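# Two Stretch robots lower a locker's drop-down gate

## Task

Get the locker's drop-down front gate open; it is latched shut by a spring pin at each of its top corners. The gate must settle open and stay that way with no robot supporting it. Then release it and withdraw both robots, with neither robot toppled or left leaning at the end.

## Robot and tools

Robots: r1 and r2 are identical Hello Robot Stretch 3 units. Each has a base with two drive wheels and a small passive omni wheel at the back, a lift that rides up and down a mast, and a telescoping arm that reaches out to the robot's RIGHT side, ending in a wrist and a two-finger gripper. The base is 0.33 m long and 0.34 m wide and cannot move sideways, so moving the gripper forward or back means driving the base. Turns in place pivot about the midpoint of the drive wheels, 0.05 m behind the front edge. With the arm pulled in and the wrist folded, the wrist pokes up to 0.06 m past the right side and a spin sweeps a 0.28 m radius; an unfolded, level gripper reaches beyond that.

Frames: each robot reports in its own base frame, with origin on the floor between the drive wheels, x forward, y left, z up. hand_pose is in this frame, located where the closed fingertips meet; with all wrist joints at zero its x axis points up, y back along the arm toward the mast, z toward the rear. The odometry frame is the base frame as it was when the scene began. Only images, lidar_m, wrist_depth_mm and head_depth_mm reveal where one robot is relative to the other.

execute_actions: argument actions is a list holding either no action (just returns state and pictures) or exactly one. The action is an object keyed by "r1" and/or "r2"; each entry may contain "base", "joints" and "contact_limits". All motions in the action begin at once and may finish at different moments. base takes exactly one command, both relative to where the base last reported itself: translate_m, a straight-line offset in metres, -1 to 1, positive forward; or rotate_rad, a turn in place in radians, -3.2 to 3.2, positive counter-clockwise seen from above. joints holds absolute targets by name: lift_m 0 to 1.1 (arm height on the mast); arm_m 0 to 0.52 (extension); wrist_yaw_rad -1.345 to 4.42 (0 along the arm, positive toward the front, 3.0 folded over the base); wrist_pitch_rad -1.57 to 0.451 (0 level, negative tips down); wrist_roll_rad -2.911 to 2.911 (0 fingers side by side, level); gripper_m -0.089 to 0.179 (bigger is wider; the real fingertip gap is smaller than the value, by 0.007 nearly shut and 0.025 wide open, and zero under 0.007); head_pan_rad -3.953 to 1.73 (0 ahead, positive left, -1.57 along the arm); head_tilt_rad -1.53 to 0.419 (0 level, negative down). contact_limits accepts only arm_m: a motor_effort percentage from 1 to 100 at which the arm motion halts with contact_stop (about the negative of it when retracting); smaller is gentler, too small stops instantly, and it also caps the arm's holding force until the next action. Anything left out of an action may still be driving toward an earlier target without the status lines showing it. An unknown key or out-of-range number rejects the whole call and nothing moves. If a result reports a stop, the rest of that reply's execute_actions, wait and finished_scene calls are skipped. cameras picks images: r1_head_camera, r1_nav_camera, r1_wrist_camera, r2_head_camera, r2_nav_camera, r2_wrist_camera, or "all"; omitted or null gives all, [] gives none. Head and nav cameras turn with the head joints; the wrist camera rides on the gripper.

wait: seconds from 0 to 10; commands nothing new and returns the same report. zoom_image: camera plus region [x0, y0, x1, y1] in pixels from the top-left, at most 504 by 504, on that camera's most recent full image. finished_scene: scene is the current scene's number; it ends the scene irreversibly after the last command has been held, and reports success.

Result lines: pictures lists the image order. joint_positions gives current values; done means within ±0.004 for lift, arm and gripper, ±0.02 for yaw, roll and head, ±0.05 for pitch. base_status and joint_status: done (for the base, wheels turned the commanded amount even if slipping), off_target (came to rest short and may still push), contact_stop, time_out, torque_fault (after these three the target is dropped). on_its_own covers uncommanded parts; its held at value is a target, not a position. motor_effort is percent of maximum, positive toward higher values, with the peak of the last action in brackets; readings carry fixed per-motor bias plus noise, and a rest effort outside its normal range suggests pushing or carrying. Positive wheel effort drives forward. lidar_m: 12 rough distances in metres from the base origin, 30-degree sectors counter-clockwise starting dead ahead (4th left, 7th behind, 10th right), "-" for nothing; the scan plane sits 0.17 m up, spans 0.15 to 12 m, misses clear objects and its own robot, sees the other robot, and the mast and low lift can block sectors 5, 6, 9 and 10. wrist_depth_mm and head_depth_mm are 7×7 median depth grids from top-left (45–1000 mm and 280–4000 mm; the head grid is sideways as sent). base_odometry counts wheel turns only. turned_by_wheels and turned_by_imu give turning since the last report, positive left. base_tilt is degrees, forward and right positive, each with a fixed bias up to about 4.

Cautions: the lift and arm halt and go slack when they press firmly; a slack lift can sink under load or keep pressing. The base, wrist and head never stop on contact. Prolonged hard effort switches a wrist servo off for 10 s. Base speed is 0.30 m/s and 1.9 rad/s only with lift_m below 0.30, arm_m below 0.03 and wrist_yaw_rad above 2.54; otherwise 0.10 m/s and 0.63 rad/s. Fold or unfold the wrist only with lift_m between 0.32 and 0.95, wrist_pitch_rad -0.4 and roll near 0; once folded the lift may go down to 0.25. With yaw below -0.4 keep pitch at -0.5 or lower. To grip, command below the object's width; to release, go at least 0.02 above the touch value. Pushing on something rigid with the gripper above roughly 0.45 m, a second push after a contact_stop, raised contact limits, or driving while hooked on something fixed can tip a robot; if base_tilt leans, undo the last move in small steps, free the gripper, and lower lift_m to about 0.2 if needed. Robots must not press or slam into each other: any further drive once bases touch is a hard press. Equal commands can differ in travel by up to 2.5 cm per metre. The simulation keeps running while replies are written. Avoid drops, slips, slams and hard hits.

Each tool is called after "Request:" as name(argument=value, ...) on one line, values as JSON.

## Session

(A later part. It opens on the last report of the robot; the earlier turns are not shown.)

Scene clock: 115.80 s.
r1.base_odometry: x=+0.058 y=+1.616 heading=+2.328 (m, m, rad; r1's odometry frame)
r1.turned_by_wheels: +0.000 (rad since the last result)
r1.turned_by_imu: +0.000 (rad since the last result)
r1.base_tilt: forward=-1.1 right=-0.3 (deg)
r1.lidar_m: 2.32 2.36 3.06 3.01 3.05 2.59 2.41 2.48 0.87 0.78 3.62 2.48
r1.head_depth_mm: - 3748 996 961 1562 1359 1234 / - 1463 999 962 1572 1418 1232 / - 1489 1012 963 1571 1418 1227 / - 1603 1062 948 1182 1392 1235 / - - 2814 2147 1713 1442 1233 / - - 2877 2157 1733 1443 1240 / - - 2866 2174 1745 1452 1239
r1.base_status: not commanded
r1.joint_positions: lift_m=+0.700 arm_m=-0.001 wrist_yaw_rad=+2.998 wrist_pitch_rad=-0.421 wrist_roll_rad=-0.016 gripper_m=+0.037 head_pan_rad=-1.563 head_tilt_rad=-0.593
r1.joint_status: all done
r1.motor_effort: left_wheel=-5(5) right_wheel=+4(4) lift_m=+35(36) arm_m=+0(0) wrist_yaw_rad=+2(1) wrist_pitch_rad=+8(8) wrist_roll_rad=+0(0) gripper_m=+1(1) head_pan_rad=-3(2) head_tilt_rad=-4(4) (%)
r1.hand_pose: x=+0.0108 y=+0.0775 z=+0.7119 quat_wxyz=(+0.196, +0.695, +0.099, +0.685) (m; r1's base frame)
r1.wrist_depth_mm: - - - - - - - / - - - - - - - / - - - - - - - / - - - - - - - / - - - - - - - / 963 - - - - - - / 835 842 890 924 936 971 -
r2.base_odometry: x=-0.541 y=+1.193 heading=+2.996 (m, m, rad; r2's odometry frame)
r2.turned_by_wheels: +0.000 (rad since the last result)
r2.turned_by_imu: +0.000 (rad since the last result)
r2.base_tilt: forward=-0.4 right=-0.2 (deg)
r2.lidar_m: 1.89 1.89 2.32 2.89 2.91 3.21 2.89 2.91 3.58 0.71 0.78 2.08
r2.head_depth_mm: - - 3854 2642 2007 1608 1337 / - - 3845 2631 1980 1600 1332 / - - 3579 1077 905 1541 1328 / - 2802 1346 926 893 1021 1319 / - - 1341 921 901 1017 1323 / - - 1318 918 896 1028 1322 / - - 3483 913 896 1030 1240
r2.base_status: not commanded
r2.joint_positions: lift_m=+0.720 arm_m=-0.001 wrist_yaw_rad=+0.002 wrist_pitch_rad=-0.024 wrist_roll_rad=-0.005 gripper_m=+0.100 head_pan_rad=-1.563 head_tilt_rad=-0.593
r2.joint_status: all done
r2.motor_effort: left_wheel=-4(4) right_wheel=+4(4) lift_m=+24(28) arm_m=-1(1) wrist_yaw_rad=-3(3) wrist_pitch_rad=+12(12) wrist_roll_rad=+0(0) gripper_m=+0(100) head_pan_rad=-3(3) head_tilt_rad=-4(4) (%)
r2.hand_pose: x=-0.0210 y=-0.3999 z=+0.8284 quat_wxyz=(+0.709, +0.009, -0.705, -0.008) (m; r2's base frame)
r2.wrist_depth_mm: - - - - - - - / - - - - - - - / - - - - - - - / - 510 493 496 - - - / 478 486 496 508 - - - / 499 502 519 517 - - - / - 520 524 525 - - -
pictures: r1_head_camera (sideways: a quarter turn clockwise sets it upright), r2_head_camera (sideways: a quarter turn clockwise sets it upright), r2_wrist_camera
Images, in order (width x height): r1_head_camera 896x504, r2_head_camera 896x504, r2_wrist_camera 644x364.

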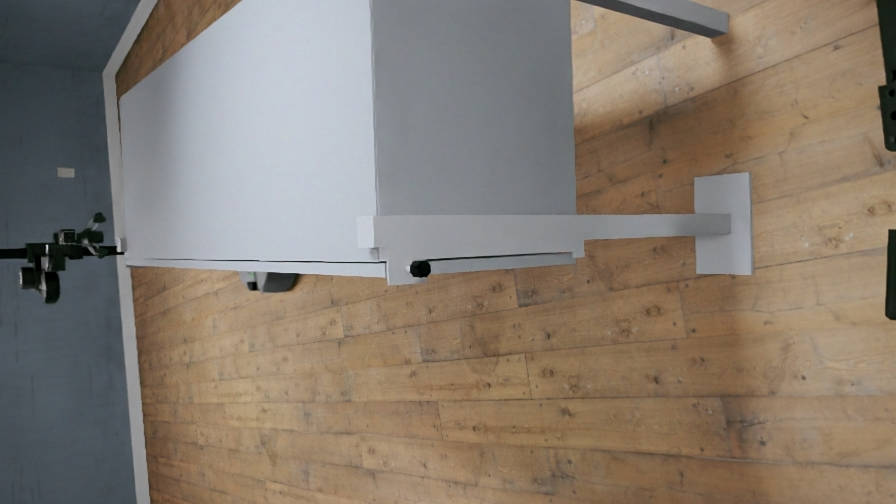

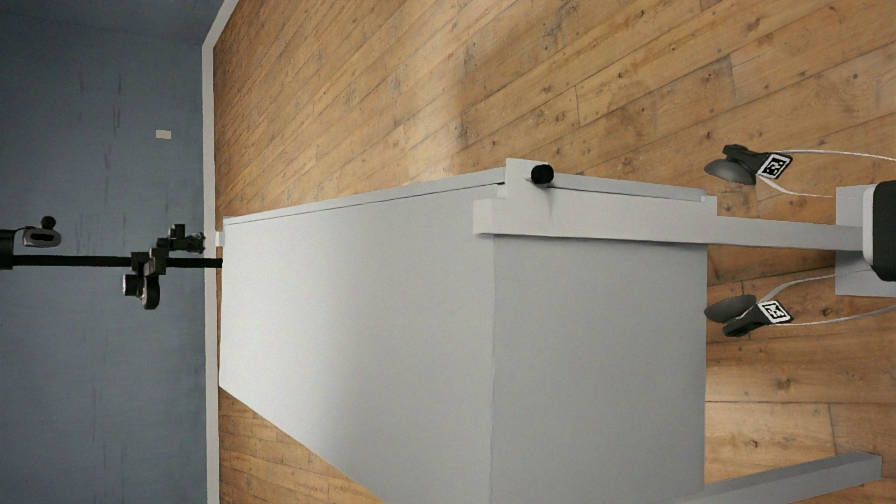

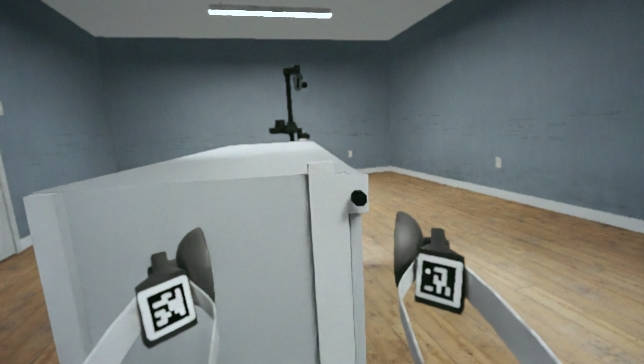

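Request:
execute_actions(actions=[{"r1":{"base":{"translate_m":0.03},"joints":{"wrist_yaw_rad":0}},"r2":{"base":{"translate_m":-0.08},"joints":{"lift_m":0.73,"arm_m":0.1}}}], cameras=[])

Request:
execute_actions(actions=[{"r1":{"joints":{"wrist_pitch_rad":0,"gripper_m":0.1,"lift_m":0.73,"arm_m":0.1}}}], cameras=["r1_head_camera","r1_wrist_camera","r2_head_camera","r2_wrist_camera"])

Scene clock: 133.87 s.
r1.base_odometry: x=+0.038 y=+1.638 heading=+2.328 (m, m, rad; r1's odometry frame)
r1.turned_by_wheels: +0.000 (rad since the last result)
r1.turned_by_imu: -0.001 (rad since the last result)
r1.base_tilt: forward=-1.0 right=-0.2 (deg)
r1.lidar_m: 2.29 2.33 3.01 3.01 3.07 2.62 2.44 2.50 0.88 0.79 3.59 2.45
r1.head_depth_mm: - 1556 994 965 1567 1377 1231 / - 1467 1004 963 1562 1428 1235 / - 1481 1011 958 1157 1423 1250 / - 1743 1124 1943 1621 1448 1243 / - - 2830 2152 1723 1443 1234 / - - 2876 2159 1740 1450 1247 / - - 2883 2171 1728 1450 1243
r1.base_status: done
r1.joint_positions: lift_m=+0.700 arm_m=-0.001 wrist_yaw_rad=+0.003 wrist_pitch_rad=-0.421 wrist_roll_rad=-0.016 gripper_m=+0.037 head_pan_rad=-1.563 head_tilt_rad=-0.593
r1.joint_status: all done
r1.motor_effort: left_wheel=-6(9) right_wheel=+4(7) lift_m=+35(36) arm_m=+1(0) wrist_yaw_rad=-3(3) wrist_pitch_rad=+8(8) wrist_roll_rad=+0(0) gripper_m=+1(0) head_pan_rad=-3(3) head_tilt_rad=-3(3) (%)
r1.hand_pose: x=-0.0209 y=-0.3684 z=+0.7119 quat_wxyz=(+0.697, +0.150, -0.685, -0.146) (m; r1's base frame)
r1.wrist_depth_mm: - - - - 477 466 451 / - - - - 512 497 473 / - - - - 567 537 505 / - - - - 616 581 545 / - - - - - 641 594 / 978 - - - - - - / 847 860 866 896 926 927 988
r2.base_odometry: x=-0.462 y=+1.182 heading=+2.996 (m, m, rad; r2's odometry frame)
r2.turned_by_wheels: +0.000 (rad since the last result)
r2.turned_by_imu: +0.000 (rad since the last result)
r2.base_tilt: forward=-0.5 right=-0.2 (deg)
r2.lidar_m: 1.97 1.98 2.41 2.88 2.90 3.12 2.82 2.84 3.47 0.71 0.82 2.16
r2.head_depth_mm: - - 3886 2638 2001 1599 1402 / - - 3828 2603 1977 1589 - / - - 3837 2601 1968 1590 - / - - 1557 967 902 1004 - / - - 1333 923 880 1026 1289 / - - 1327 916 897 1023 1317 / - - 1308 912 895 1025 1321
r2.base_status: done
r2.joint_positions: lift_m=+0.730 arm_m=+0.100 wrist_yaw_rad=+0.001 wrist_pitch_rad=-0.023 wrist_roll_rad=-0.005 gripper_m=+0.100 head_pan_rad=-1.563 head_tilt_rad=-0.593
r2.joint_status: all done
r2.motor_effort: left_wheel=-5(8) right_wheel=+3(6) lift_m=+25(27) arm_m=+2(7) wrist_yaw_rad=-1(3) wrist_pitch_rad=+11(12) wrist_roll_rad=+0(0) gripper_m=+0(1) head_pan_rad=-4(4) head_tilt_rad=-4(3) (%)
r2.hand_pose: x=-0.0212 y=-0.5003 z=+0.8387 quat_wxyz=(+0.709, +0.009, -0.705, -0.008) (m; r2's base frame)
r2.wrist_depth_mm: - - - - - - - / - - - - - - - / - - - - - - - / - 585 528 - - - - / 374 386 386 - - - - / 385 395 397 - - - - / 397 408 413 - - - -
pictures: none
No camera images: the call's "cameras" was empty. Leave "cameras" out to get every camera's image.

Scene clock: 135.83 s.
r1.base_odometry: x=+0.038 y=+1.638 heading=+2.328 (m, m, rad; r1's odometry frame)
r1.turned_by_wheels: +0.000 (rad since the last result)
r1.turned_by_imu: +0.000 (rad since the last result)
r1.base_tilt: forward=-0.9 right=-0.4 (deg)
r1.lidar_m: 2.29 2.33 3.00 3.01 3.05 2.62 2.44 2.50 0.89 0.78 3.58 2.45
r1.head_depth_mm: - 1555 994 967 1554 1446 - / - 1466 1002 960 1570 1508 - / - 1479 1009 959 1587 - - / - 1731 1126 1929 1671 1407 1205 / - - 2841 2145 1729 1436 1233 / - - 2851 2148 1730 1442 1232 / - - 2907 2168 1743 1439 1244
r1.base_status: not commanded
r1.joint_positions: lift_m=+0.730 arm_m=+0.100 wrist_yaw_rad=+0.002 wrist_pitch_rad=-0.025 wrist_roll_rad=-0.016 gripper_m=+0.100 head_pan_rad=-1.563 head_tilt_rad=-0.593
r1.joint_status: all done
r1.motor_effort: left_wheel=-6(6) right_wheel=+3(3) lift_m=+36(35) arm_m=+2(3) wrist_yaw_rad=-1(3) wrist_pitch_rad=+10(10) wrist_roll_rad=+0(0) gripper_m=+0(97) head_pan_rad=-3(3) head_tilt_rad=-4(4) (%)
r1.hand_pose: x=-0.0210 y=-0.5002 z=+0.8380 quat_wxyz=(+0.713, +0.010, -0.701, -0.008) (m; r1's base frame)
r1.wrist_depth_mm: - - - - - - - / - - - - - - - / - - - - - - - / - - - - 650 959 - / - - - - 451 438 425 / - - - - 463 446 433 / - - - - 483 455 437
r2.base_odometry: x=-0.462 y=+1.182 heading=+2.996 (m, m, rad; r2's odometry frame)
r2.turned_by_wheels: +0.000 (rad since the last result)
r2.turned_by_imu: +0.000 (rad since the last result)
r2.base_tilt: forward=-0.4 right=-0.2 (deg)
r2.lidar_m: 1.96 1.98 2.42 2.88 2.89 3.13 2.82 2.83 3.47 0.71 0.82 2.17
r2.head_depth_mm: - - 3848 2622 1991 1592 1410 / - - 3805 2616 1994 1578 - / - - 3807 2588 1971 1597 - / - - 1555 972 899 1005 - / - - 1334 922 881 1024 1289 / - - 1325 916 900 1026 1324 / - - 1323 912 892 1029 1317
r2.base_status: not commanded
r2.joint_positions: lift_m=+0.730 arm_m=+0.100 wrist_yaw_rad=+0.001 wrist_pitch_rad=-0.023 wrist_roll_rad=-0.005 gripper_m=+0.100 head_pan_rad=-1.563 head_tilt_rad=-0.593
r2.joint_status: not commanded
r2.motor_effort: left_wheel=-4(4) right_wheel=+4(4) lift_m=+24(25) arm_m=+2(2) wrist_yaw_rad=-1(0) wrist_pitch_rad=+11(11) wrist_roll_rad=+0(0) gripper_m=+0(0) head_pan_rad=-4(3) head_tilt_rad=-4(4) (%)
r2.hand_pose: x=-0.0212 y=-0.5003 z=+0.8387 quat_wxyz=(+0.709, +0.009, -0.705, -0.008) (m; r2's base frame)
r2.wrist_depth_mm: - - - - - - - / - - - - - - - / - - - - - - - / - 599 527 - - - - / 373 385 390 - - - - / 385 391 405 - - - - / 400 406 411 - - - -
pictures: r1_head_camera (sideways: a quarter turn clockwise sets it upright), r1_wrist_camera, r2_head_camera (sideways: a quarter turn clockwise sets it upright), r2_wrist_camera
Images, in order (width x height): r1_head_camera 896x504, r1_wrist_camera 644x364, r2_head_camera 896x504, r2_wrist_camera 644x364.

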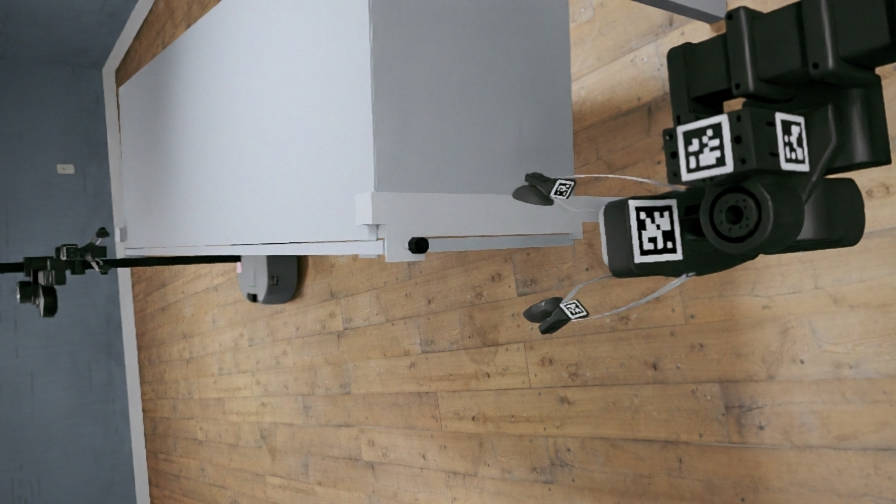

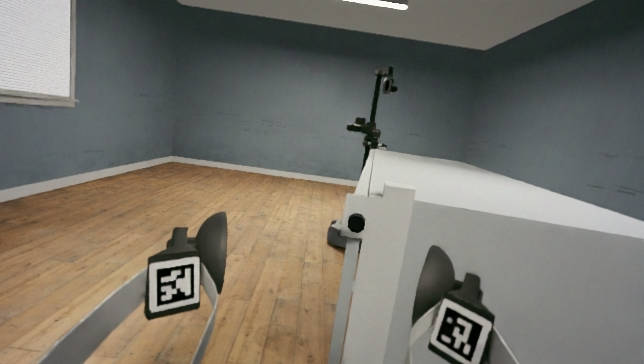

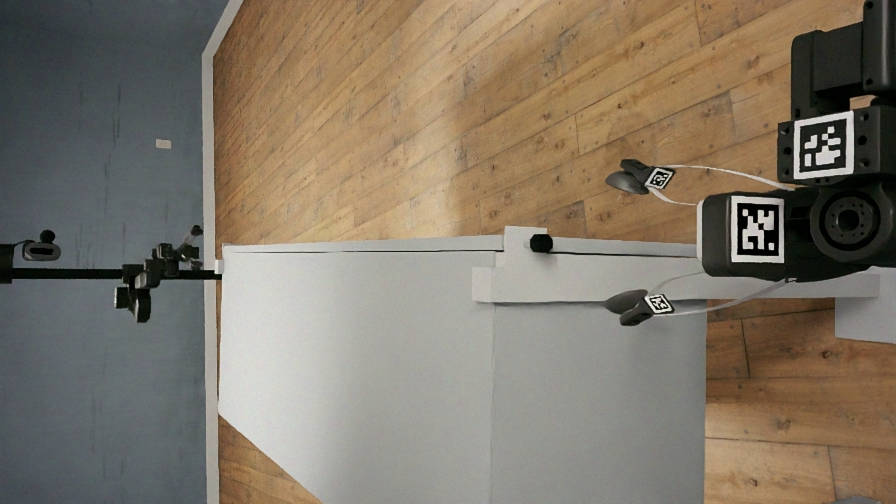

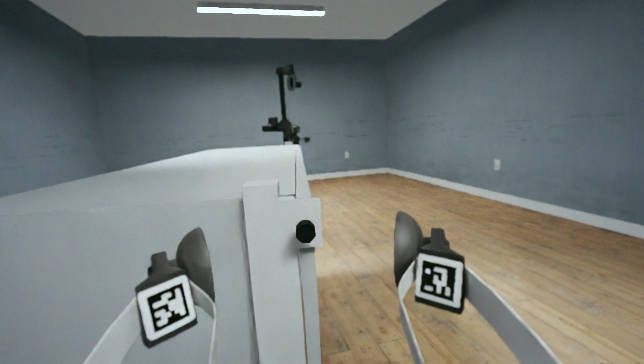

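Request:
execute_actions(actions=[{"r1":{"base":{"translate_m":-0.015},"joints":{"arm_m":0.24,"lift_m":0.718,"gripper_m":0.075}},"r2":{"joints":{"arm_m":0.2,"lift_m":0.716,"gripper_m":0.075}}}], cameras=["r1_head_camera","r1_wrist_camera","r2_head_camera","r2_wrist_camera"])

Scene clock: 154.37 s.
r1.base_odometry: x=+0.048 y=+1.627 heading=+2.328 (m, m, rad; r1's odometry frame)
r1.turned_by_wheels: +0.000 (rad since the last result)
r1.turned_by_imu: +0.000 (rad since the last result)
r1.base_tilt: forward=-1.1 right=-0.3 (deg)
r1.lidar_m: 2.31 2.35 3.03 3.00 3.06 2.61 2.43 2.49 0.88 0.78 3.60 2.46
r1.head_depth_mm: - 1553 994 964 1560 1350 - / - 1470 1001 962 1075 1389 1221 / - 1483 1009 961 - 1355 1228 / - 1738 1176 949 - 1399 1231 / - - 2842 2226 1727 1443 1233 / - - 2858 2164 1729 1448 1240 / - - 2884 2194 1741 1444 1241
r1.base_status: done
r1.joint_positions: lift_m=+0.718 arm_m=+0.240 wrist_yaw_rad=+0.002 wrist_pitch_rad=-0.024 wrist_roll_rad=-0.016 gripper_m=+0.075 head_pan_rad=-1.563 head_tilt_rad=-0.593
r1.joint_status: all done
r1.motor_effort: left_wheel=-4(10) right_wheel=+4(5) lift_m=+25(27) arm_m=+3(5) wrist_yaw_rad=-1(1) wrist_pitch_rad=+10(10) wrist_roll_rad=+0(0) gripper_m=+0(92) head_pan_rad=-3(3) head_tilt_rad=-3(4) (%)
r1.hand_pose: x=-0.0211 y=-0.6403 z=+0.8266 quat_wxyz=(+0.713, +0.009, -0.701, -0.008) (m; r1's base frame)
r1.wrist_depth_mm: - - - - - - - / - - - - - - - / - - - - - - - / - - - - 553 814 - / - - - - 303 309 341 / - - - - 312 309 296 / - - - - 319 314 302
r2.base_odometry: x=-0.462 y=+1.182 heading=+2.996 (m, m, rad; r2's odometry frame)
r2.turned_by_wheels: +0.000 (rad since the last result)
r2.turned_by_imu: +0.000 (rad since the last result)
r2.base_tilt: forward=-0.5 right=-0.2 (deg)
r2.lidar_m: 1.97 1.98 2.42 2.88 2.89 3.11 2.82 2.84 3.45 0.71 0.82 2.17
r2.head_depth_mm: - - 3871 2627 2007 1596 1371 / - - 3840 2594 1983 - - / - - 3815 2584 2029 - 1270 / - 2980 1555 970 882 - 1265 / - - 1329 924 898 1030 1284 / - - 1323 921 897 1029 1324 / - - 1318 912 899 1023 1324
r2.base_status: not commanded
r2.joint_positions: lift_m=+0.716 arm_m=+0.200 wrist_yaw_rad=+0.001 wrist_pitch_rad=-0.022 wrist_roll_rad=-0.005 gripper_m=+0.075 head_pan_rad=-1.563 head_tilt_rad=-0.593
r2.joint_status: all done
r2.motor_effort: left_wheel=-4(4) right_wheel=+4(4) lift_m=+20(20) arm_m=+3(1) wrist_yaw_rad=-1(2) wrist_pitch_rad=+11(12) wrist_roll_rad=+0(0) gripper_m=+0(93) head_pan_rad=-4(4) head_tilt_rad=-3(3) (%)
r2.hand_pose: x=-0.0213 y=-0.6003 z=+0.8250 quat_wxyz=(+0.709, +0.008, -0.705, -0.008) (m; r2's base frame)
r2.wrist_depth_mm: - - - - - - - / - - - - - - - / - - - - - - - / 560 481 423 - - - - / 277 283 274 277 - - - / 284 288 278 - - - - / 291 295 300 304 - - -
pictures: r1_head_camera (sideways: a quarter turn clockwise sets it upright), r1_wrist_camera, r2_head_camera (sideways: a quarter turn clockwise sets it upright), r2_wrist_camera
Images, in order (width x height): r1_head_camera 896x504, r1_wrist_camera 644x364, r2_head_camera 896x504, r2_wrist_camera 644x364.

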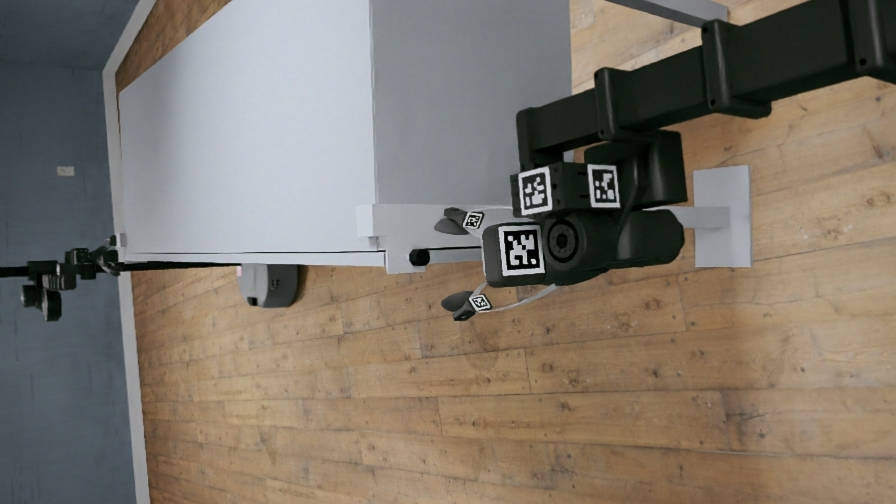

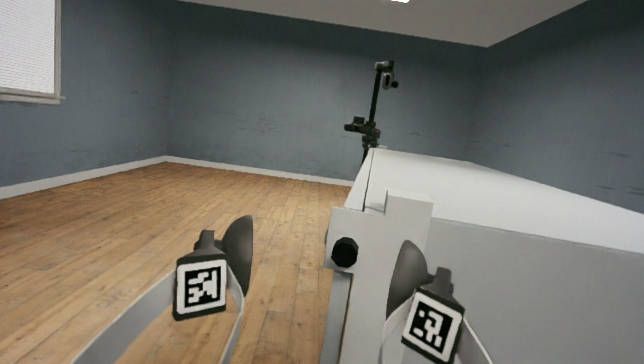

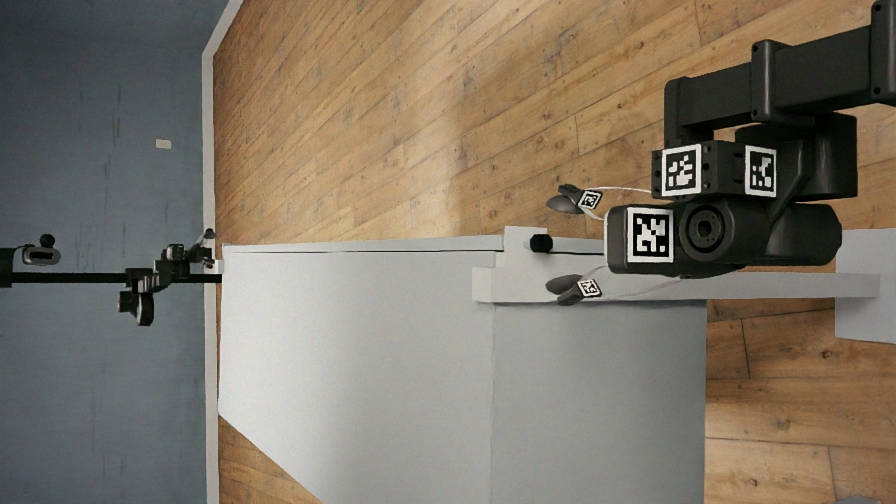

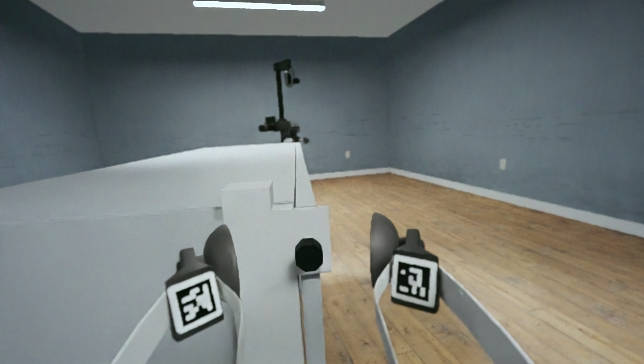

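Request:
execute_actions(actions=[{"r1":{"base":{"translate_m":-0.006},"joints":{"arm_m":0.27,"lift_m":0.70,"gripper_m":0.055}},"r2":{"joints":{"arm_m":0.23,"lift_m":0.698,"gripper_m":0.055}}}], cameras=["r1_head_camera","r1_wrist_camera","r2_head_camera","r2_wrist_camera"])

Scene clock: 168.50 s.
r1.base_odometry: x=+0.052 y=+1.622 heading=+2.328 (m, m, rad; r1's odometry frame)
r1.turned_by_wheels: +0.000 (rad since the last result)
r1.turned_by_imu: +0.000 (rad since the last result)
r1.base_tilt: forward=-1.1 right=-0.2 (deg)
r1.lidar_m: 2.31 2.36 3.04 3.00 3.06 2.61 2.42 2.49 0.88 0.78 3.61 2.47
r1.head_depth_mm: - 3771 994 965 1559 1352 - / - 1465 996 964 1097 - 1227 / - 1478 1007 961 - 1410 1225 / - 1738 1062 926 - 1394 1237 / - - 2848 2139 1729 1445 1235 / - - 2879 2152 1734 1451 1239 / - - 2900 2158 1738 1458 1244
r1.base_status: done
r1.joint_positions: lift_m=+0.700 arm_m=+0.270 wrist_yaw_rad=+0.002 wrist_pitch_rad=-0.024 wrist_roll_rad=-0.016 gripper_m=+0.055 head_pan_rad=-1.563 head_tilt_rad=-0.593
r1.joint_status: all done
r1.motor_effort: left_wheel=-6(12) right_wheel=+4(7) lift_m=+25(26) arm_m=+3(8) wrist_yaw_rad=-2(3) wrist_pitch_rad=+10(10) wrist_roll_rad=+0(0) gripper_m=-1(83) head_pan_rad=-3(4) head_tilt_rad=-4(4) (%)
r1.hand_pose: x=-0.0211 y=-0.6703 z=+0.8087 quat_wxyz=(+0.713, +0.009, -0.701, -0.008) (m; r1's base frame)
r1.wrist_depth_mm: - - - - - - - / - - - - - - - / - - - - - - - / - - - - 355 590 - / - - - 281 269 274 267 / - - - - 287 278 267 / - - - 350 287 285 273
r2.base_odometry: x=-0.462 y=+1.182 heading=+2.996 (m, m, rad; r2's odometry frame)
r2.turned_by_wheels: +0.000 (rad since the last result)
r2.turned_by_imu: +0.000 (rad since the last result)
r2.base_tilt: forward=-0.4 right=-0.2 (deg)
r2.lidar_m: 1.96 1.97 2.42 2.88 2.90 3.11 2.82 2.83 3.47 0.71 0.82 2.17
r2.head_depth_mm: - - 3853 2644 1990 1595 1377 / - - 3847 2603 1974 - 1303 / - - 3839 2609 1958 - 1310 / - 2946 1568 967 877 - 1263 / - - 1334 919 899 1027 1280 / - - 1327 914 899 1028 1318 / - - 1315 909 897 1027 1326
r2.base_status: not commanded
r2.joint_positions: lift_m=+0.698 arm_m=+0.230 wrist_yaw_rad=+0.001 wrist_pitch_rad=-0.022 wrist_roll_rad=-0.005 gripper_m=+0.055 head_pan_rad=-1.563 head_tilt_rad=-0.593
r2.joint_status: all done
r2.motor_effort: left_wheel=-5(4) right_wheel=+4(4) lift_m=+20(23) arm_m=+1(1) wrist_yaw_rad=-1(1) wrist_pitch_rad=+11(11) wrist_roll_rad=+0(0) gripper_m=+0(85) head_pan_rad=-4(4) head_tilt_rad=-3(4) (%)
r2.hand_pose: x=-0.0213 y=-0.6303 z=+0.8070 quat_wxyz=(+0.709, +0.008, -0.705, -0.008) (m; r2's base frame)
r2.wrist_depth_mm: - - - - - - - / - - - - - - - / - - - - - - - / 402 339 252 - - - - / 247 251 241 241 - - - / 253 257 - 262 - - - / 261 264 257 267 - - -
pictures: r1_head_camera (sideways: a quarter turn clockwise sets it upright), r1_wrist_camera, r2_head_camera (sideways: a quarter turn clockwise sets it upright), r2_wrist_camera
Images, in order (width x height): r1_head_camera 896x504, r1_wrist_camera 644x364, r2_head_camera 896x504, r2_wrist_camera 644x364.

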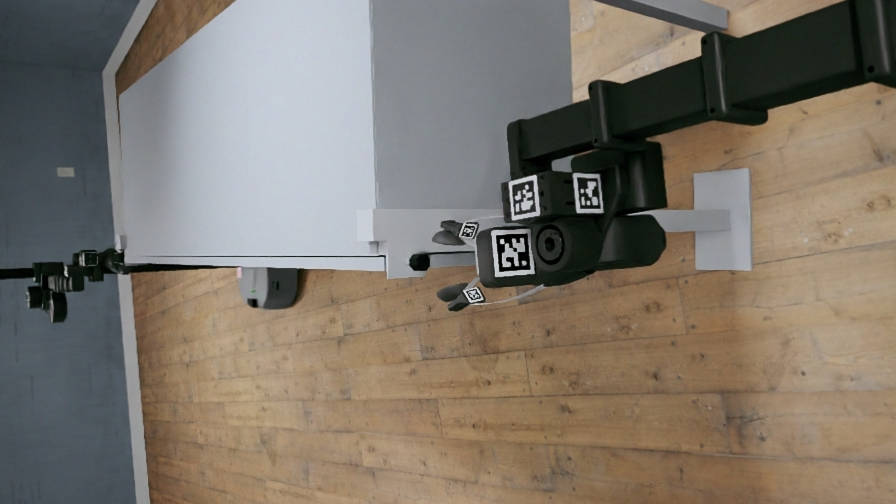

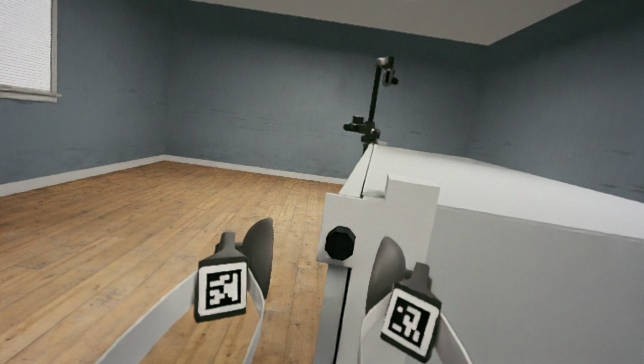

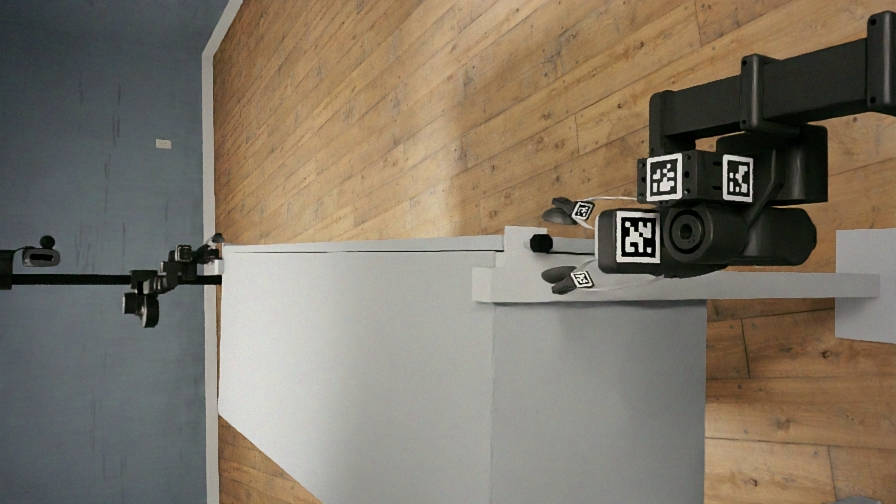

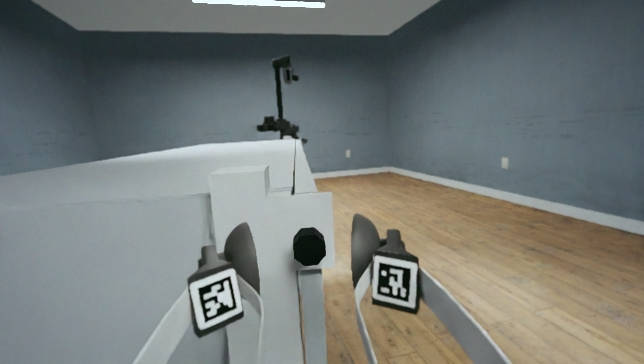

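Request:
execute_actions(actions=[{"r1":{"base":{"translate_m":-0.006},"joints":{"arm_m":0.325,"lift_m":0.692},"contact_limits":{"arm_m":12}},"r2":{"joints":{"arm_m":0.26,"lift_m":0.691},"contact_limits":{"arm_m":12}}}], cameras=["r1_head_camera","r1_wrist_camera","r2_head_camera","r2_wrist_camera"])

Scene clock: 176.30 s.
r1.base_odometry: x=+0.056 y=+1.618 heading=+2.327 (m, m, rad; r1's odometry frame)
r1.turned_by_wheels: +0.000 (rad since the last result)
r1.turned_by_imu: +0.000 (rad since the last result)
r1.base_tilt: forward=-0.9 right=-0.2 (deg)
r1.lidar_m: 2.32 2.36 3.05 3.00 3.07 2.59 2.41 2.47 0.88 0.78 3.61 2.47
r1.head_depth_mm: - 3751 992 959 1554 1356 - / - 1460 1000 960 1096 - 1212 / - 1480 1007 942 - 1422 1227 / - 1593 1064 901 1575 1391 1231 / - - 2846 2143 1728 1442 1232 / - - 2860 2186 1742 1438 1236 / - - 2917 2160 1743 1454 1244
r1.base_status: done
r1.joint_positions: lift_m=+0.692 arm_m=+0.325 wrist_yaw_rad=+0.001 wrist_pitch_rad=-0.024 wrist_roll_rad=-0.016 gripper_m=+0.055 head_pan_rad=-1.563 head_tilt_rad=-0.593
r1.joint_status: all done
r1.motor_effort: left_wheel=-6(12) right_wheel=+4(6) lift_m=+26(28) arm_m=+3(6) wrist_yaw_rad=-1(2) wrist_pitch_rad=+10(10) wrist_roll_rad=+0(0) gripper_m=-1(0) head_pan_rad=-3(3) head_tilt_rad=-4(3) (%)
r1.contact_limits: arm_m 12 (drawing in: default 18, maximum 30; extending or still: default 26, maximum 42)
r1.hand_pose: x=-0.0211 y=-0.7253 z=+0.8007 quat_wxyz=(+0.713, +0.009, -0.701, -0.008) (m; r1's base frame)
r1.wrist_depth_mm: - - - - - - - / - - - - - - - / - - - - - - - / - - - - 246 491 - / - - - 219 212 221 216 / - - - 235 230 224 214 / - - - 245 226 229 219
r2.base_odometry: x=-0.462 y=+1.182 heading=+2.996 (m, m, rad; r2's odometry frame)
r2.turned_by_wheels: +0.000 (rad since the last result)
r2.turned_by_imu: +0.000 (rad since the last result)
r2.base_tilt: forward=-0.4 right=-0.2 (deg)
r2.lidar_m: 1.97 1.98 2.42 2.88 2.90 3.12 2.81 2.83 3.46 0.71 0.82 2.17
r2.head_depth_mm: - - 3855 2671 1975 1598 1379 / - - 3807 2608 1980 - 1303 / - - 3801 2578 2012 - 1332 / - - 1545 963 872 1017 1287 / - - 1335 923 899 1026 1287 / - - 1333 915 897 1027 1321 / - - 1314 910 898 1022 1325
r2.base_status: not commanded
r2.joint_positions: lift_m=+0.691 arm_m=+0.260 wrist_yaw_rad=+0.001 wrist_pitch_rad=-0.022 wrist_roll_rad=-0.005 gripper_m=+0.055 head_pan_rad=-1.563 head_tilt_rad=-0.593
r2.joint_status: all done
r2.motor_effort: left_wheel=-5(4) right_wheel=+4(4) lift_m=+19(21) arm_m=+2(0) wrist_yaw_rad=-1(0) wrist_pitch_rad=+11(12) wrist_roll_rad=+0(0) gripper_m=+0(0) head_pan_rad=-4(4) head_tilt_rad=-3(3) (%)
r2.contact_limits: arm_m 12 (drawing in: default 24, maximum 38; extending or still: default 29, maximum 49)
r2.hand_pose: x=-0.0213 y=-0.6603 z=+0.8000 quat_wxyz=(+0.709, +0.008, -0.705, -0.008) (m; r2's base frame)
r2.wrist_depth_mm: - - - - - - - / - - - - - - - / - - - - - - - / 339 286 204 428 - - - / 216 221 208 210 - - - / 222 226 - 218 - - - / 227 231 221 236 - - -
pictures: r1_head_camera (sideways: a quarter turn clockwise sets it upright), r1_wrist_camera, r2_head_camera (sideways: a quarter turn clockwise sets it upright), r2_wrist_camera
Images, in order (width x height): r1_head_camera 896x504, r1_wrist_camera 644x364, r2_head_camera 896x504, r2_wrist_camera 644x364.

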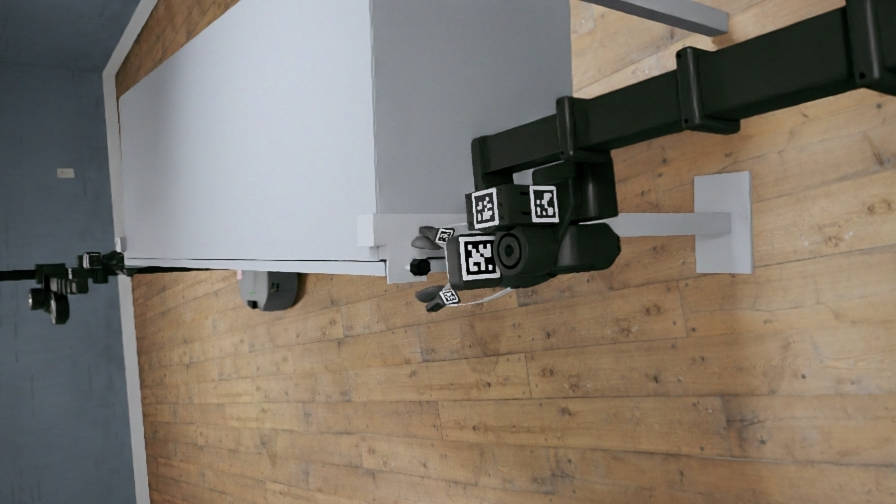

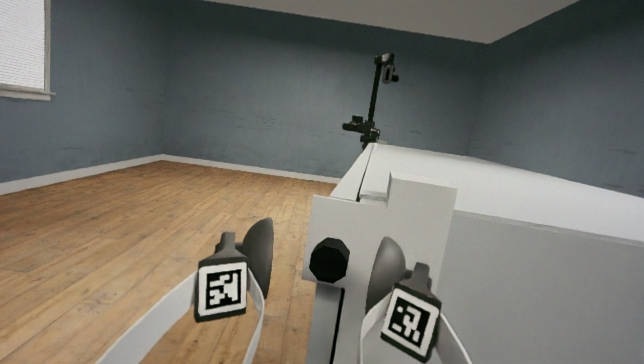

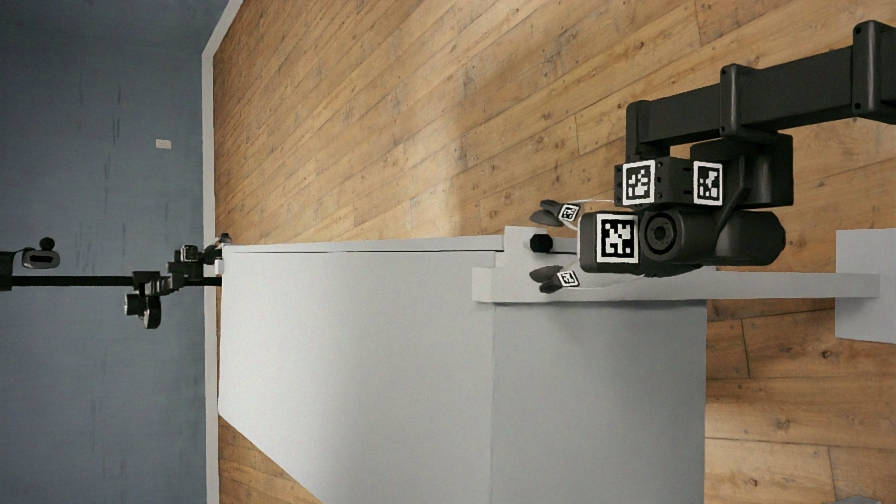

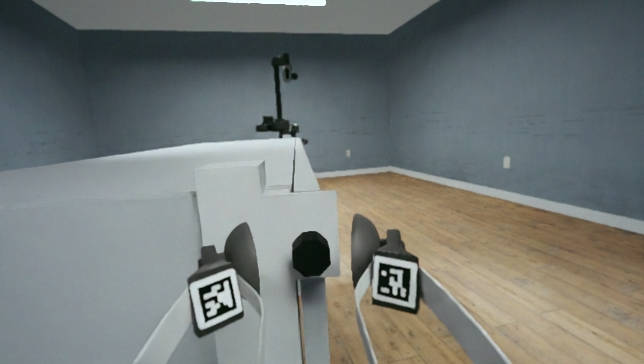

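Request:
execute_actions(actions=[{"r1":{"joints":{"arm_m":0.35},"contact_limits":{"arm_m":9}},"r2":{"joints":{"arm_m":0.285},"contact_limits":{"arm_m":8}}}], cameras=["r1_head_camera","r1_wrist_camera","r2_head_camera","r2_wrist_camera"])

Scene clock: 183.47 s.
r1.base_odometry: x=+0.056 y=+1.618 heading=+2.327 (m, m, rad; r1's odometry frame)
r1.turned_by_wheels: +0.000 (rad since the last result)
r1.turned_by_imu: +0.000 (rad since the last result)
r1.base_tilt: forward=-1.0 right=-0.4 (deg)
r1.lidar_m: 2.32 2.36 3.03 3.00 3.06 2.60 2.41 2.48 0.87 0.78 3.63 2.48
r1.head_depth_mm: - 3811 995 961 1550 1353 - / - 1464 1001 960 1095 - 1205 / - 1474 1009 940 1616 1419 1226 / - 1611 1065 890 1623 1395 1230 / - - 2817 2131 1721 1439 1241 / - - 2875 2154 1736 1447 1239 / - - 2889 2194 1744 1448 1245
r1.base_status: not commanded
r1.joint_positions: lift_m=+0.692 arm_m=+0.350 wrist_yaw_rad=+0.001 wrist_pitch_rad=-0.024 wrist_roll_rad=-0.016 gripper_m=+0.055 head_pan_rad=-1.563 head_tilt_rad=-0.593
r1.joint_status: all done
r1.motor_effort: left_wheel=-5(5) right_wheel=+4(4) lift_m=+25(26) arm_m=+3(2) wrist_yaw_rad=-1(2) wrist_pitch_rad=+10(10) wrist_roll_rad=+0(0) gripper_m=+1(1) head_pan_rad=-3(3) head_tilt_rad=-5(4) (%)
r1.contact_limits: arm_m 9 (drawing in: default 18, maximum 30; extending or still: default 26, maximum 42)
r1.hand_pose: x=-0.0211 y=-0.7503 z=+0.8007 quat_wxyz=(+0.713, +0.009, -0.701, -0.008) (m; r1's base frame)
r1.wrist_depth_mm: - - - - - - - / - - - - - - - / - - - - - - - / - - - - 297 493 - / - - - 193 184 198 208 / - - - 196 187 198 191 / - - - 217 199 204 195
r2.base_odometry: x=-0.462 y=+1.182 heading=+2.996 (m, m, rad; r2's odometry frame)
r2.turned_by_wheels: +0.000 (rad since the last result)
r2.turned_by_imu: +0.000 (rad since the last result)
r2.base_tilt: forward=-0.5 right=-0.2 (deg)
r2.lidar_m: 1.96 1.98 2.42 2.88 2.90 3.11 2.82 2.84 3.48 0.71 0.82 2.17
r2.head_depth_mm: - - 3897 2626 1988 1597 1376 / - - 3787 2628 2050 - 1332 / - - 3780 2609 2050 - 1327 / - - 1555 968 856 1041 1291 / - - 1332 922 900 1025 1282 / - - 1324 912 897 1030 1316 / - - 1314 911 896 1025 1327
r2.base_status: not commanded
r2.joint_positions: lift_m=+0.691 arm_m=+0.285 wrist_yaw_rad=+0.001 wrist_pitch_rad=-0.022 wrist_roll_rad=-0.005 gripper_m=+0.055 head_pan_rad=-1.563 head_tilt_rad=-0.593
r2.joint_status: all done
r2.motor_effort: left_wheel=-4(5) right_wheel=+4(4) lift_m=+20(20) arm_m=+3(2) wrist_yaw_rad=-1(1) wrist_pitch_rad=+11(11) wrist_roll_rad=+0(0) gripper_m=+0(0) head_pan_rad=-4(4) head_tilt_rad=-3(3) (%)
r2.contact_limits: arm_m 8 (drawing in: default 24, maximum 38; extending or still: default 29, maximum 49)
r2.hand_pose: x=-0.0213 y=-0.6853 z=+0.8000 quat_wxyz=(+0.709, +0.008, -0.705, -0.008) (m; r2's base frame)
r2.wrist_depth_mm: - - - - - - - / - - - - - - - / - - - - - - - / 336 285 179 - - - - / 190 194 181 185 - - - / 197 199 - 189 - - - / 203 205 193 206 - - -
pictures: r1_head_camera (sideways: a quarter turn clockwise sets it upright), r1_wrist_camera, r2_head_camera (sideways: a quarter turn clockwise sets it upright), r2_wrist_camera
Images, in order (width x height): r1_head_camera 896x504, r1_wrist_camera 644x364, r2_head_camera 896x504, r2_wrist_camera 644x364.

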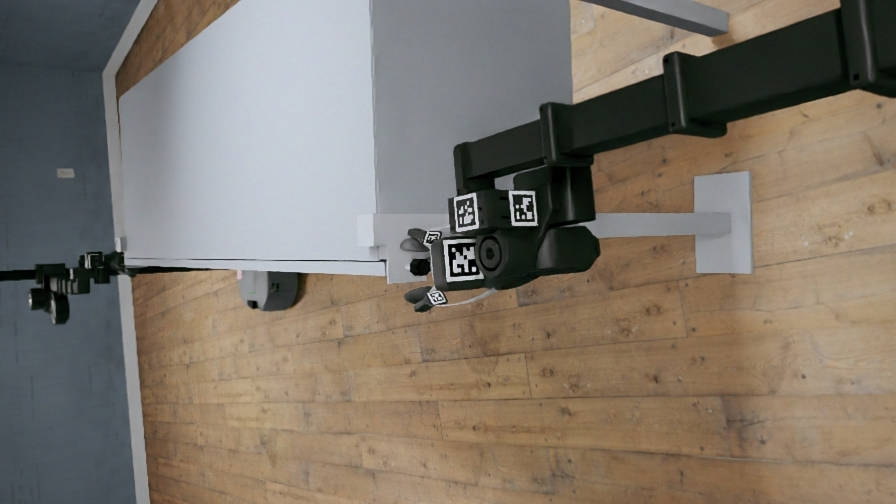

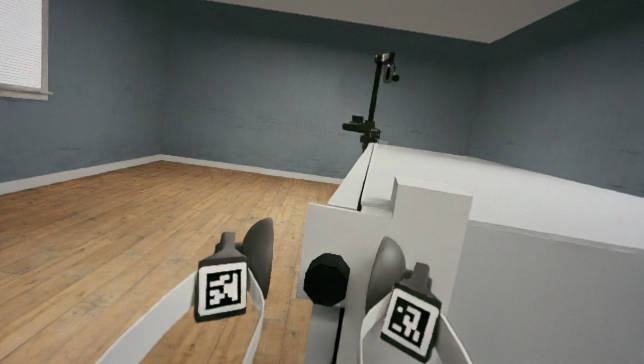

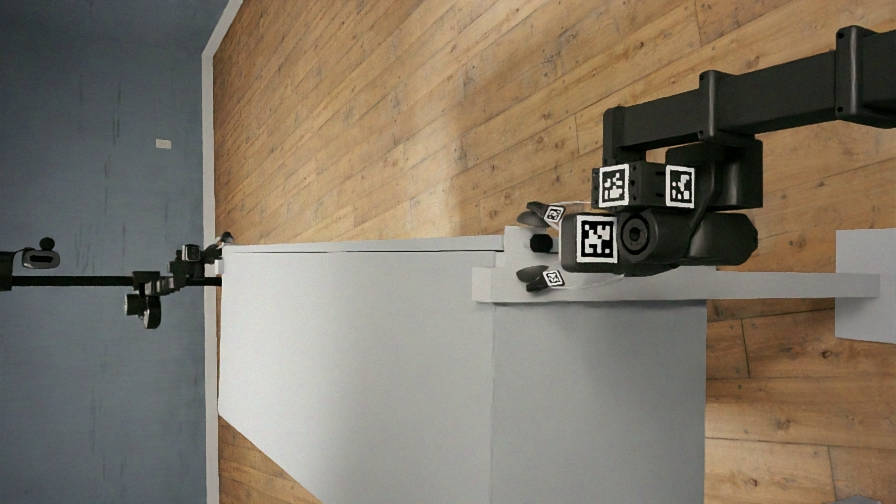

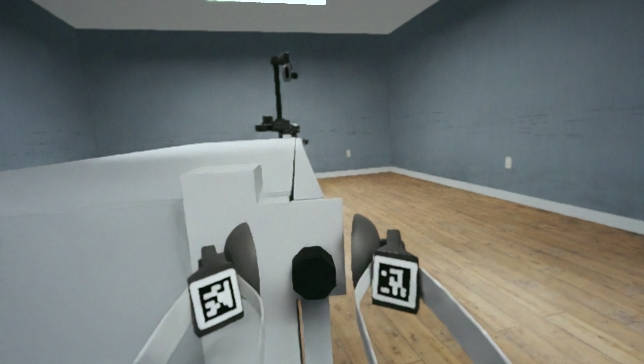

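Request:
execute_actions(actions=[{"r1":{"joints":{"lift_m":0.682}},"r2":{"joints":{"lift_m":0.682}}}], cameras=[])

Request:
execute_actions(actions=[{"r1":{"joints":{"gripper_m":0.0}},"r2":{"joints":{"gripper_m":0.0}}}], cameras=["r1_head_camera","r1_wrist_camera","r2_head_camera","r2_wrist_camera"])

Scene clock: 188.43 s.
r1.base_odometry: x=+0.056 y=+1.618 heading=+2.327 (m, m, rad; r1's odometry frame)
r1.turned_by_wheels: +0.000 (rad since the last result)
r1.turned_by_imu: +0.000 (rad since the last result)
r1.base_tilt: forward=-1.0 right=-0.2 (deg)
r1.lidar_m: 2.32 2.36 3.04 3.01 3.06 2.59 2.41 2.48 0.87 0.78 3.61 2.47
r1.head_depth_mm: - 3759 997 964 1558 1369 - / - 1470 1003 963 1097 - 1211 / - 1481 1006 939 1584 1415 1226 / - 1607 1067 898 1627 1400 1229 / - - 2830 2156 1720 1438 1238 / - - 2886 2166 1733 1445 1237 / - - 2863 2181 1743 1451 1242
r1.base_status: not commanded
r1.joint_positions: lift_m=+0.682 arm_m=+0.350 wrist_yaw_rad=+0.001 wrist_pitch_rad=-0.024 wrist_roll_rad=-0.016 gripper_m=+0.055 head_pan_rad=-1.563 head_tilt_rad=-0.593
r1.joint_status: all done
r1.motor_effort: left_wheel=-5(5) right_wheel=+4(4) lift_m=+25(23) arm_m=+4(3) wrist_yaw_rad=-2(1) wrist_pitch_rad=+10(10) wrist_roll_rad=+0(0) gripper_m=+0(1) head_pan_rad=-3(3) head_tilt_rad=-4(3) (%)
r1.hand_pose: x=-0.0211 y=-0.7503 z=+0.7907 quat_wxyz=(+0.713, +0.009, -0.701, -0.008) (m; r1's base frame)
r1.wrist_depth_mm: - - - - - - - / - - - - - - - / - - - - - - - / - - - - 184 376 - / - - - 193 185 195 189 / - - - 199 187 199 191 / - - - 216 198 203 194
r2.base_odometry: x=-0.462 y=+1.182 heading=+2.996 (m, m, rad; r2's odometry frame)
r2.turned_by_wheels: +0.000 (rad since the last result)
r2.turned_by_imu: +0.000 (rad since the last result)
r2.base_tilt: forward=-0.4 right=-0.2 (deg)
r2.lidar_m: 1.96 1.97 2.42 2.88 2.90 3.12 2.82 2.84 3.48 0.71 0.82 2.17
r2.head_depth_mm: - - 3871 2638 1987 1607 1367 / - - 3854 2605 2024 - - / - - 3768 2608 2047 - 1333 / - - 1557 970 850 1031 1291 / - - 1340 920 898 1027 1286 / - - 1327 913 898 1022 1331 / - - 1316 913 895 1025 1322
r2.base_status: not commanded
r2.joint_positions: lift_m=+0.682 arm_m=+0.285 wrist_yaw_rad=+0.001 wrist_pitch_rad=-0.022 wrist_roll_rad=-0.005 gripper_m=+0.055 head_pan_rad=-1.563 head_tilt_rad=-0.593
r2.joint_status: all done
r2.motor_effort: left_wheel=-4(4) right_wheel=+4(3) lift_m=+20(21) arm_m=+2(2) wrist_yaw_rad=-1(1) wrist_pitch_rad=+11(12) wrist_roll_rad=+0(1) gripper_m=+0(0) head_pan_rad=-4(4) head_tilt_rad=-3(3) (%)
r2.hand_pose: x=-0.0213 y=-0.6853 z=+0.7910 quat_wxyz=(+0.709, +0.008, -0.705, -0.008) (m; r2's base frame)
r2.wrist_depth_mm: - - - - - - - / - - - - - - - / - - - - - - - / 250 216 177 307 - - - / 191 196 180 186 - - - / 197 201 - 200 - - - / 202 206 194 207 - - -
pictures: none
No camera images: the call's "cameras" was empty. Leave "cameras" out to get every camera's image.

Scene clock: 189.47 s.
r1.base_odometry: x=+0.056 y=+1.618 heading=+2.327 (m, m, rad; r1's odometry frame)
r1.turned_by_wheels: +0.000 (rad since the last result)
r1.turned_by_imu: +0.000 (rad since the last result)
r1.base_tilt: forward=-1.1 right=-0.3 (deg)
r1.lidar_m: 2.32 2.36 3.04 3.00 3.06 2.59 2.42 2.47 0.88 0.78 3.61 2.48
r1.head_depth_mm: - 3739 992 957 1555 1366 - / - 1461 1006 959 1095 - 1210 / - 1481 1009 943 1571 1420 1225 / - 1605 1068 883 1624 1392 1235 / - - 2841 2160 1723 1437 1235 / - - 2888 2164 1737 1455 1236 / - - 2908 2185 1735 1452 1243
r1.base_status: not commanded
r1.joint_positions: lift_m=+0.682 arm_m=+0.350 wrist_yaw_rad=-0.004 wrist_pitch_rad=-0.024 wrist_roll_rad=-0.016 gripper_m=+0.000 head_pan_rad=-1.563 head_tilt_rad=-0.593
r1.joint_status: all done
r1.motor_effort: left_wheel=-6(7) right_wheel=+6(7) lift_m=+25(25) arm_m=+4(4) wrist_yaw_rad=+5(4) wrist_pitch_rad=+10(10) wrist_roll_rad=+0(0) gripper_m=-9(99) head_pan_rad=-3(3) head_tilt_rad=-3(4) (%)
r1.hand_pose: x=-0.0226 y=-0.7503 z=+0.7907 quat_wxyz=(+0.713, +0.007, -0.701, -0.010) (m; r1's base frame)
r1.wrist_depth_mm: - - - - - - - / - - - - - - - / - - - - - - - / - - - - 183 374 - / - - - 192 185 195 189 / - - - 179 189 200 191 / - - - 213 208 204 195
r2.base_odometry: x=-0.462 y=+1.182 heading=+2.996 (m, m, rad; r2's odometry frame)
r2.turned_by_wheels: +0.000 (rad since the last result)
r2.turned_by_imu: +0.000 (rad since the last result)
r2.base_tilt: forward=-0.4 right=-0.2 (deg)
r2.lidar_m: 1.96 1.98 2.43 2.88 2.90 3.11 2.81 2.83 3.47 0.71 0.82 2.18
r2.head_depth_mm: - - 3821 2600 1989 1602 1367 / - - 3856 2594 2046 - - / - - 3781 2610 2043 - 1336 / - - 1552 965 861 1021 1290 / - - 1330 920 895 1023 1293 / - - 1319 917 895 1029 1319 / - - 1312 913 897 1029 1318
r2.base_status: not commanded
r2.joint_positions: lift_m=+0.682 arm_m=+0.285 wrist_yaw_rad=-0.008 wrist_pitch_rad=-0.022 wrist_roll_rad=-0.005 gripper_m=+0.001 head_pan_rad=-1.563 head_tilt_rad=-0.593
r2.joint_status: all done
r2.motor_effort: left_wheel=-5(6) right_wheel=+7(7) lift_m=+20(20) arm_m=-1(2) wrist_yaw_rad=+9(10) wrist_pitch_rad=+11(11) wrist_roll_rad=+0(0) gripper_m=-15(100) head_pan_rad=-3(3) head_tilt_rad=-4(4) (%)
r2.hand_pose: x=-0.0235 y=-0.6856 z=+0.7910 quat_wxyz=(+0.709, +0.005, -0.705, -0.011) (m; r2's base frame)
r2.wrist_depth_mm: - - - - - - - / - - - - - - - / - - - - - - - / 248 207 175 326 - - - / 189 193 179 184 - - - / 196 199 184 199 - - - / 199 205 192 208 - - -
pictures: r1_head_camera (sideways: a quarter turn clockwise sets it upright), r1_wrist_camera, r2_head_camera (sideways: a quarter turn clockwise sets it upright), r2_wrist_camera
Images, in order (width x height): r1_head_camera 896x504, r1_wrist_camera 644x364, r2_head_camera 896x504, r2_wrist_camera 644x364.

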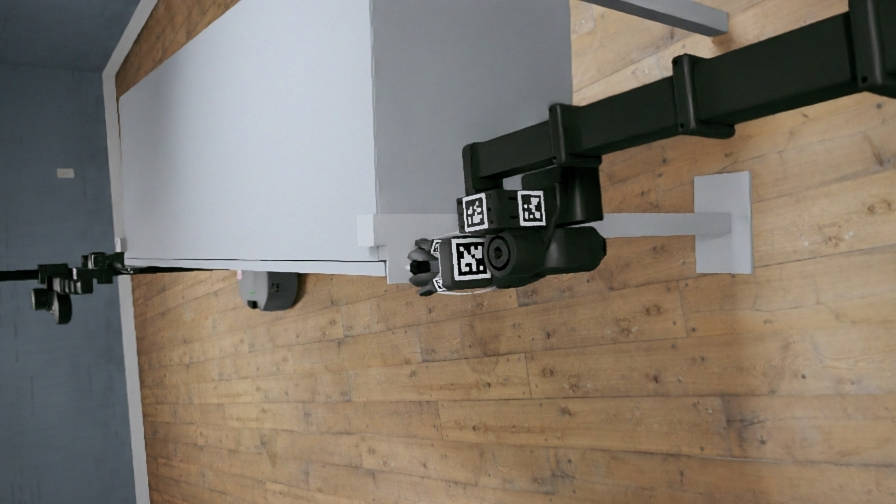

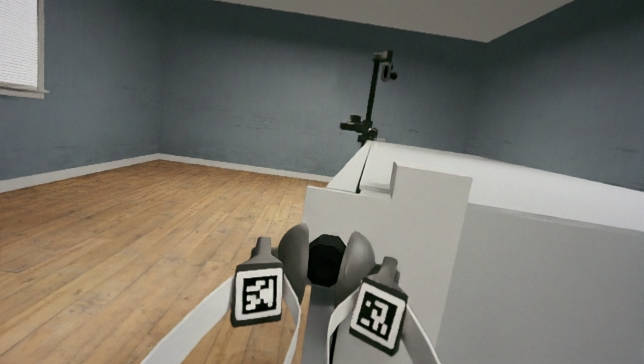

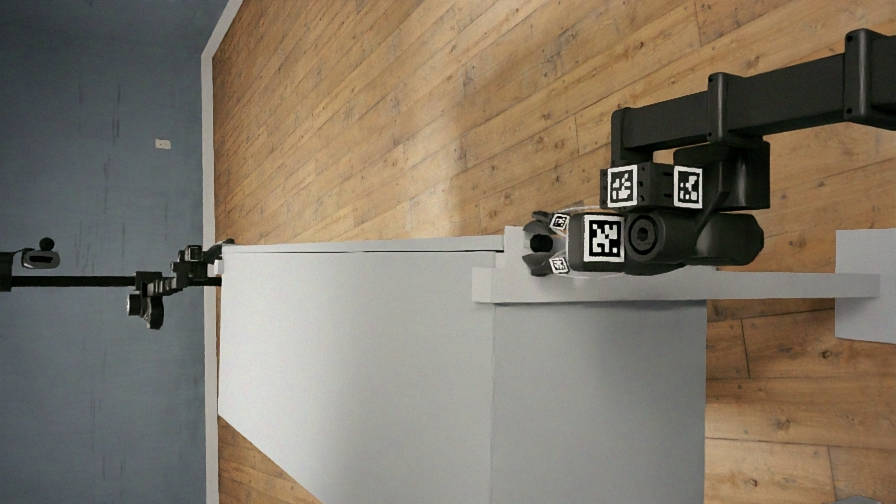

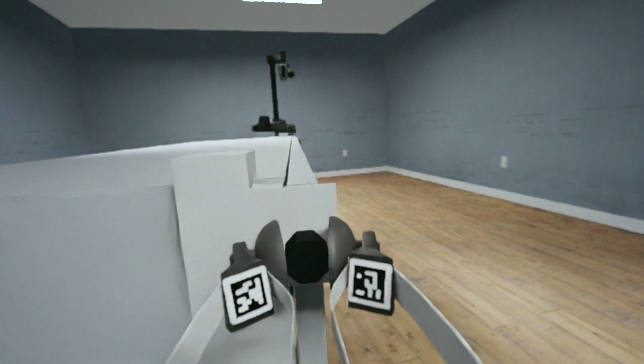

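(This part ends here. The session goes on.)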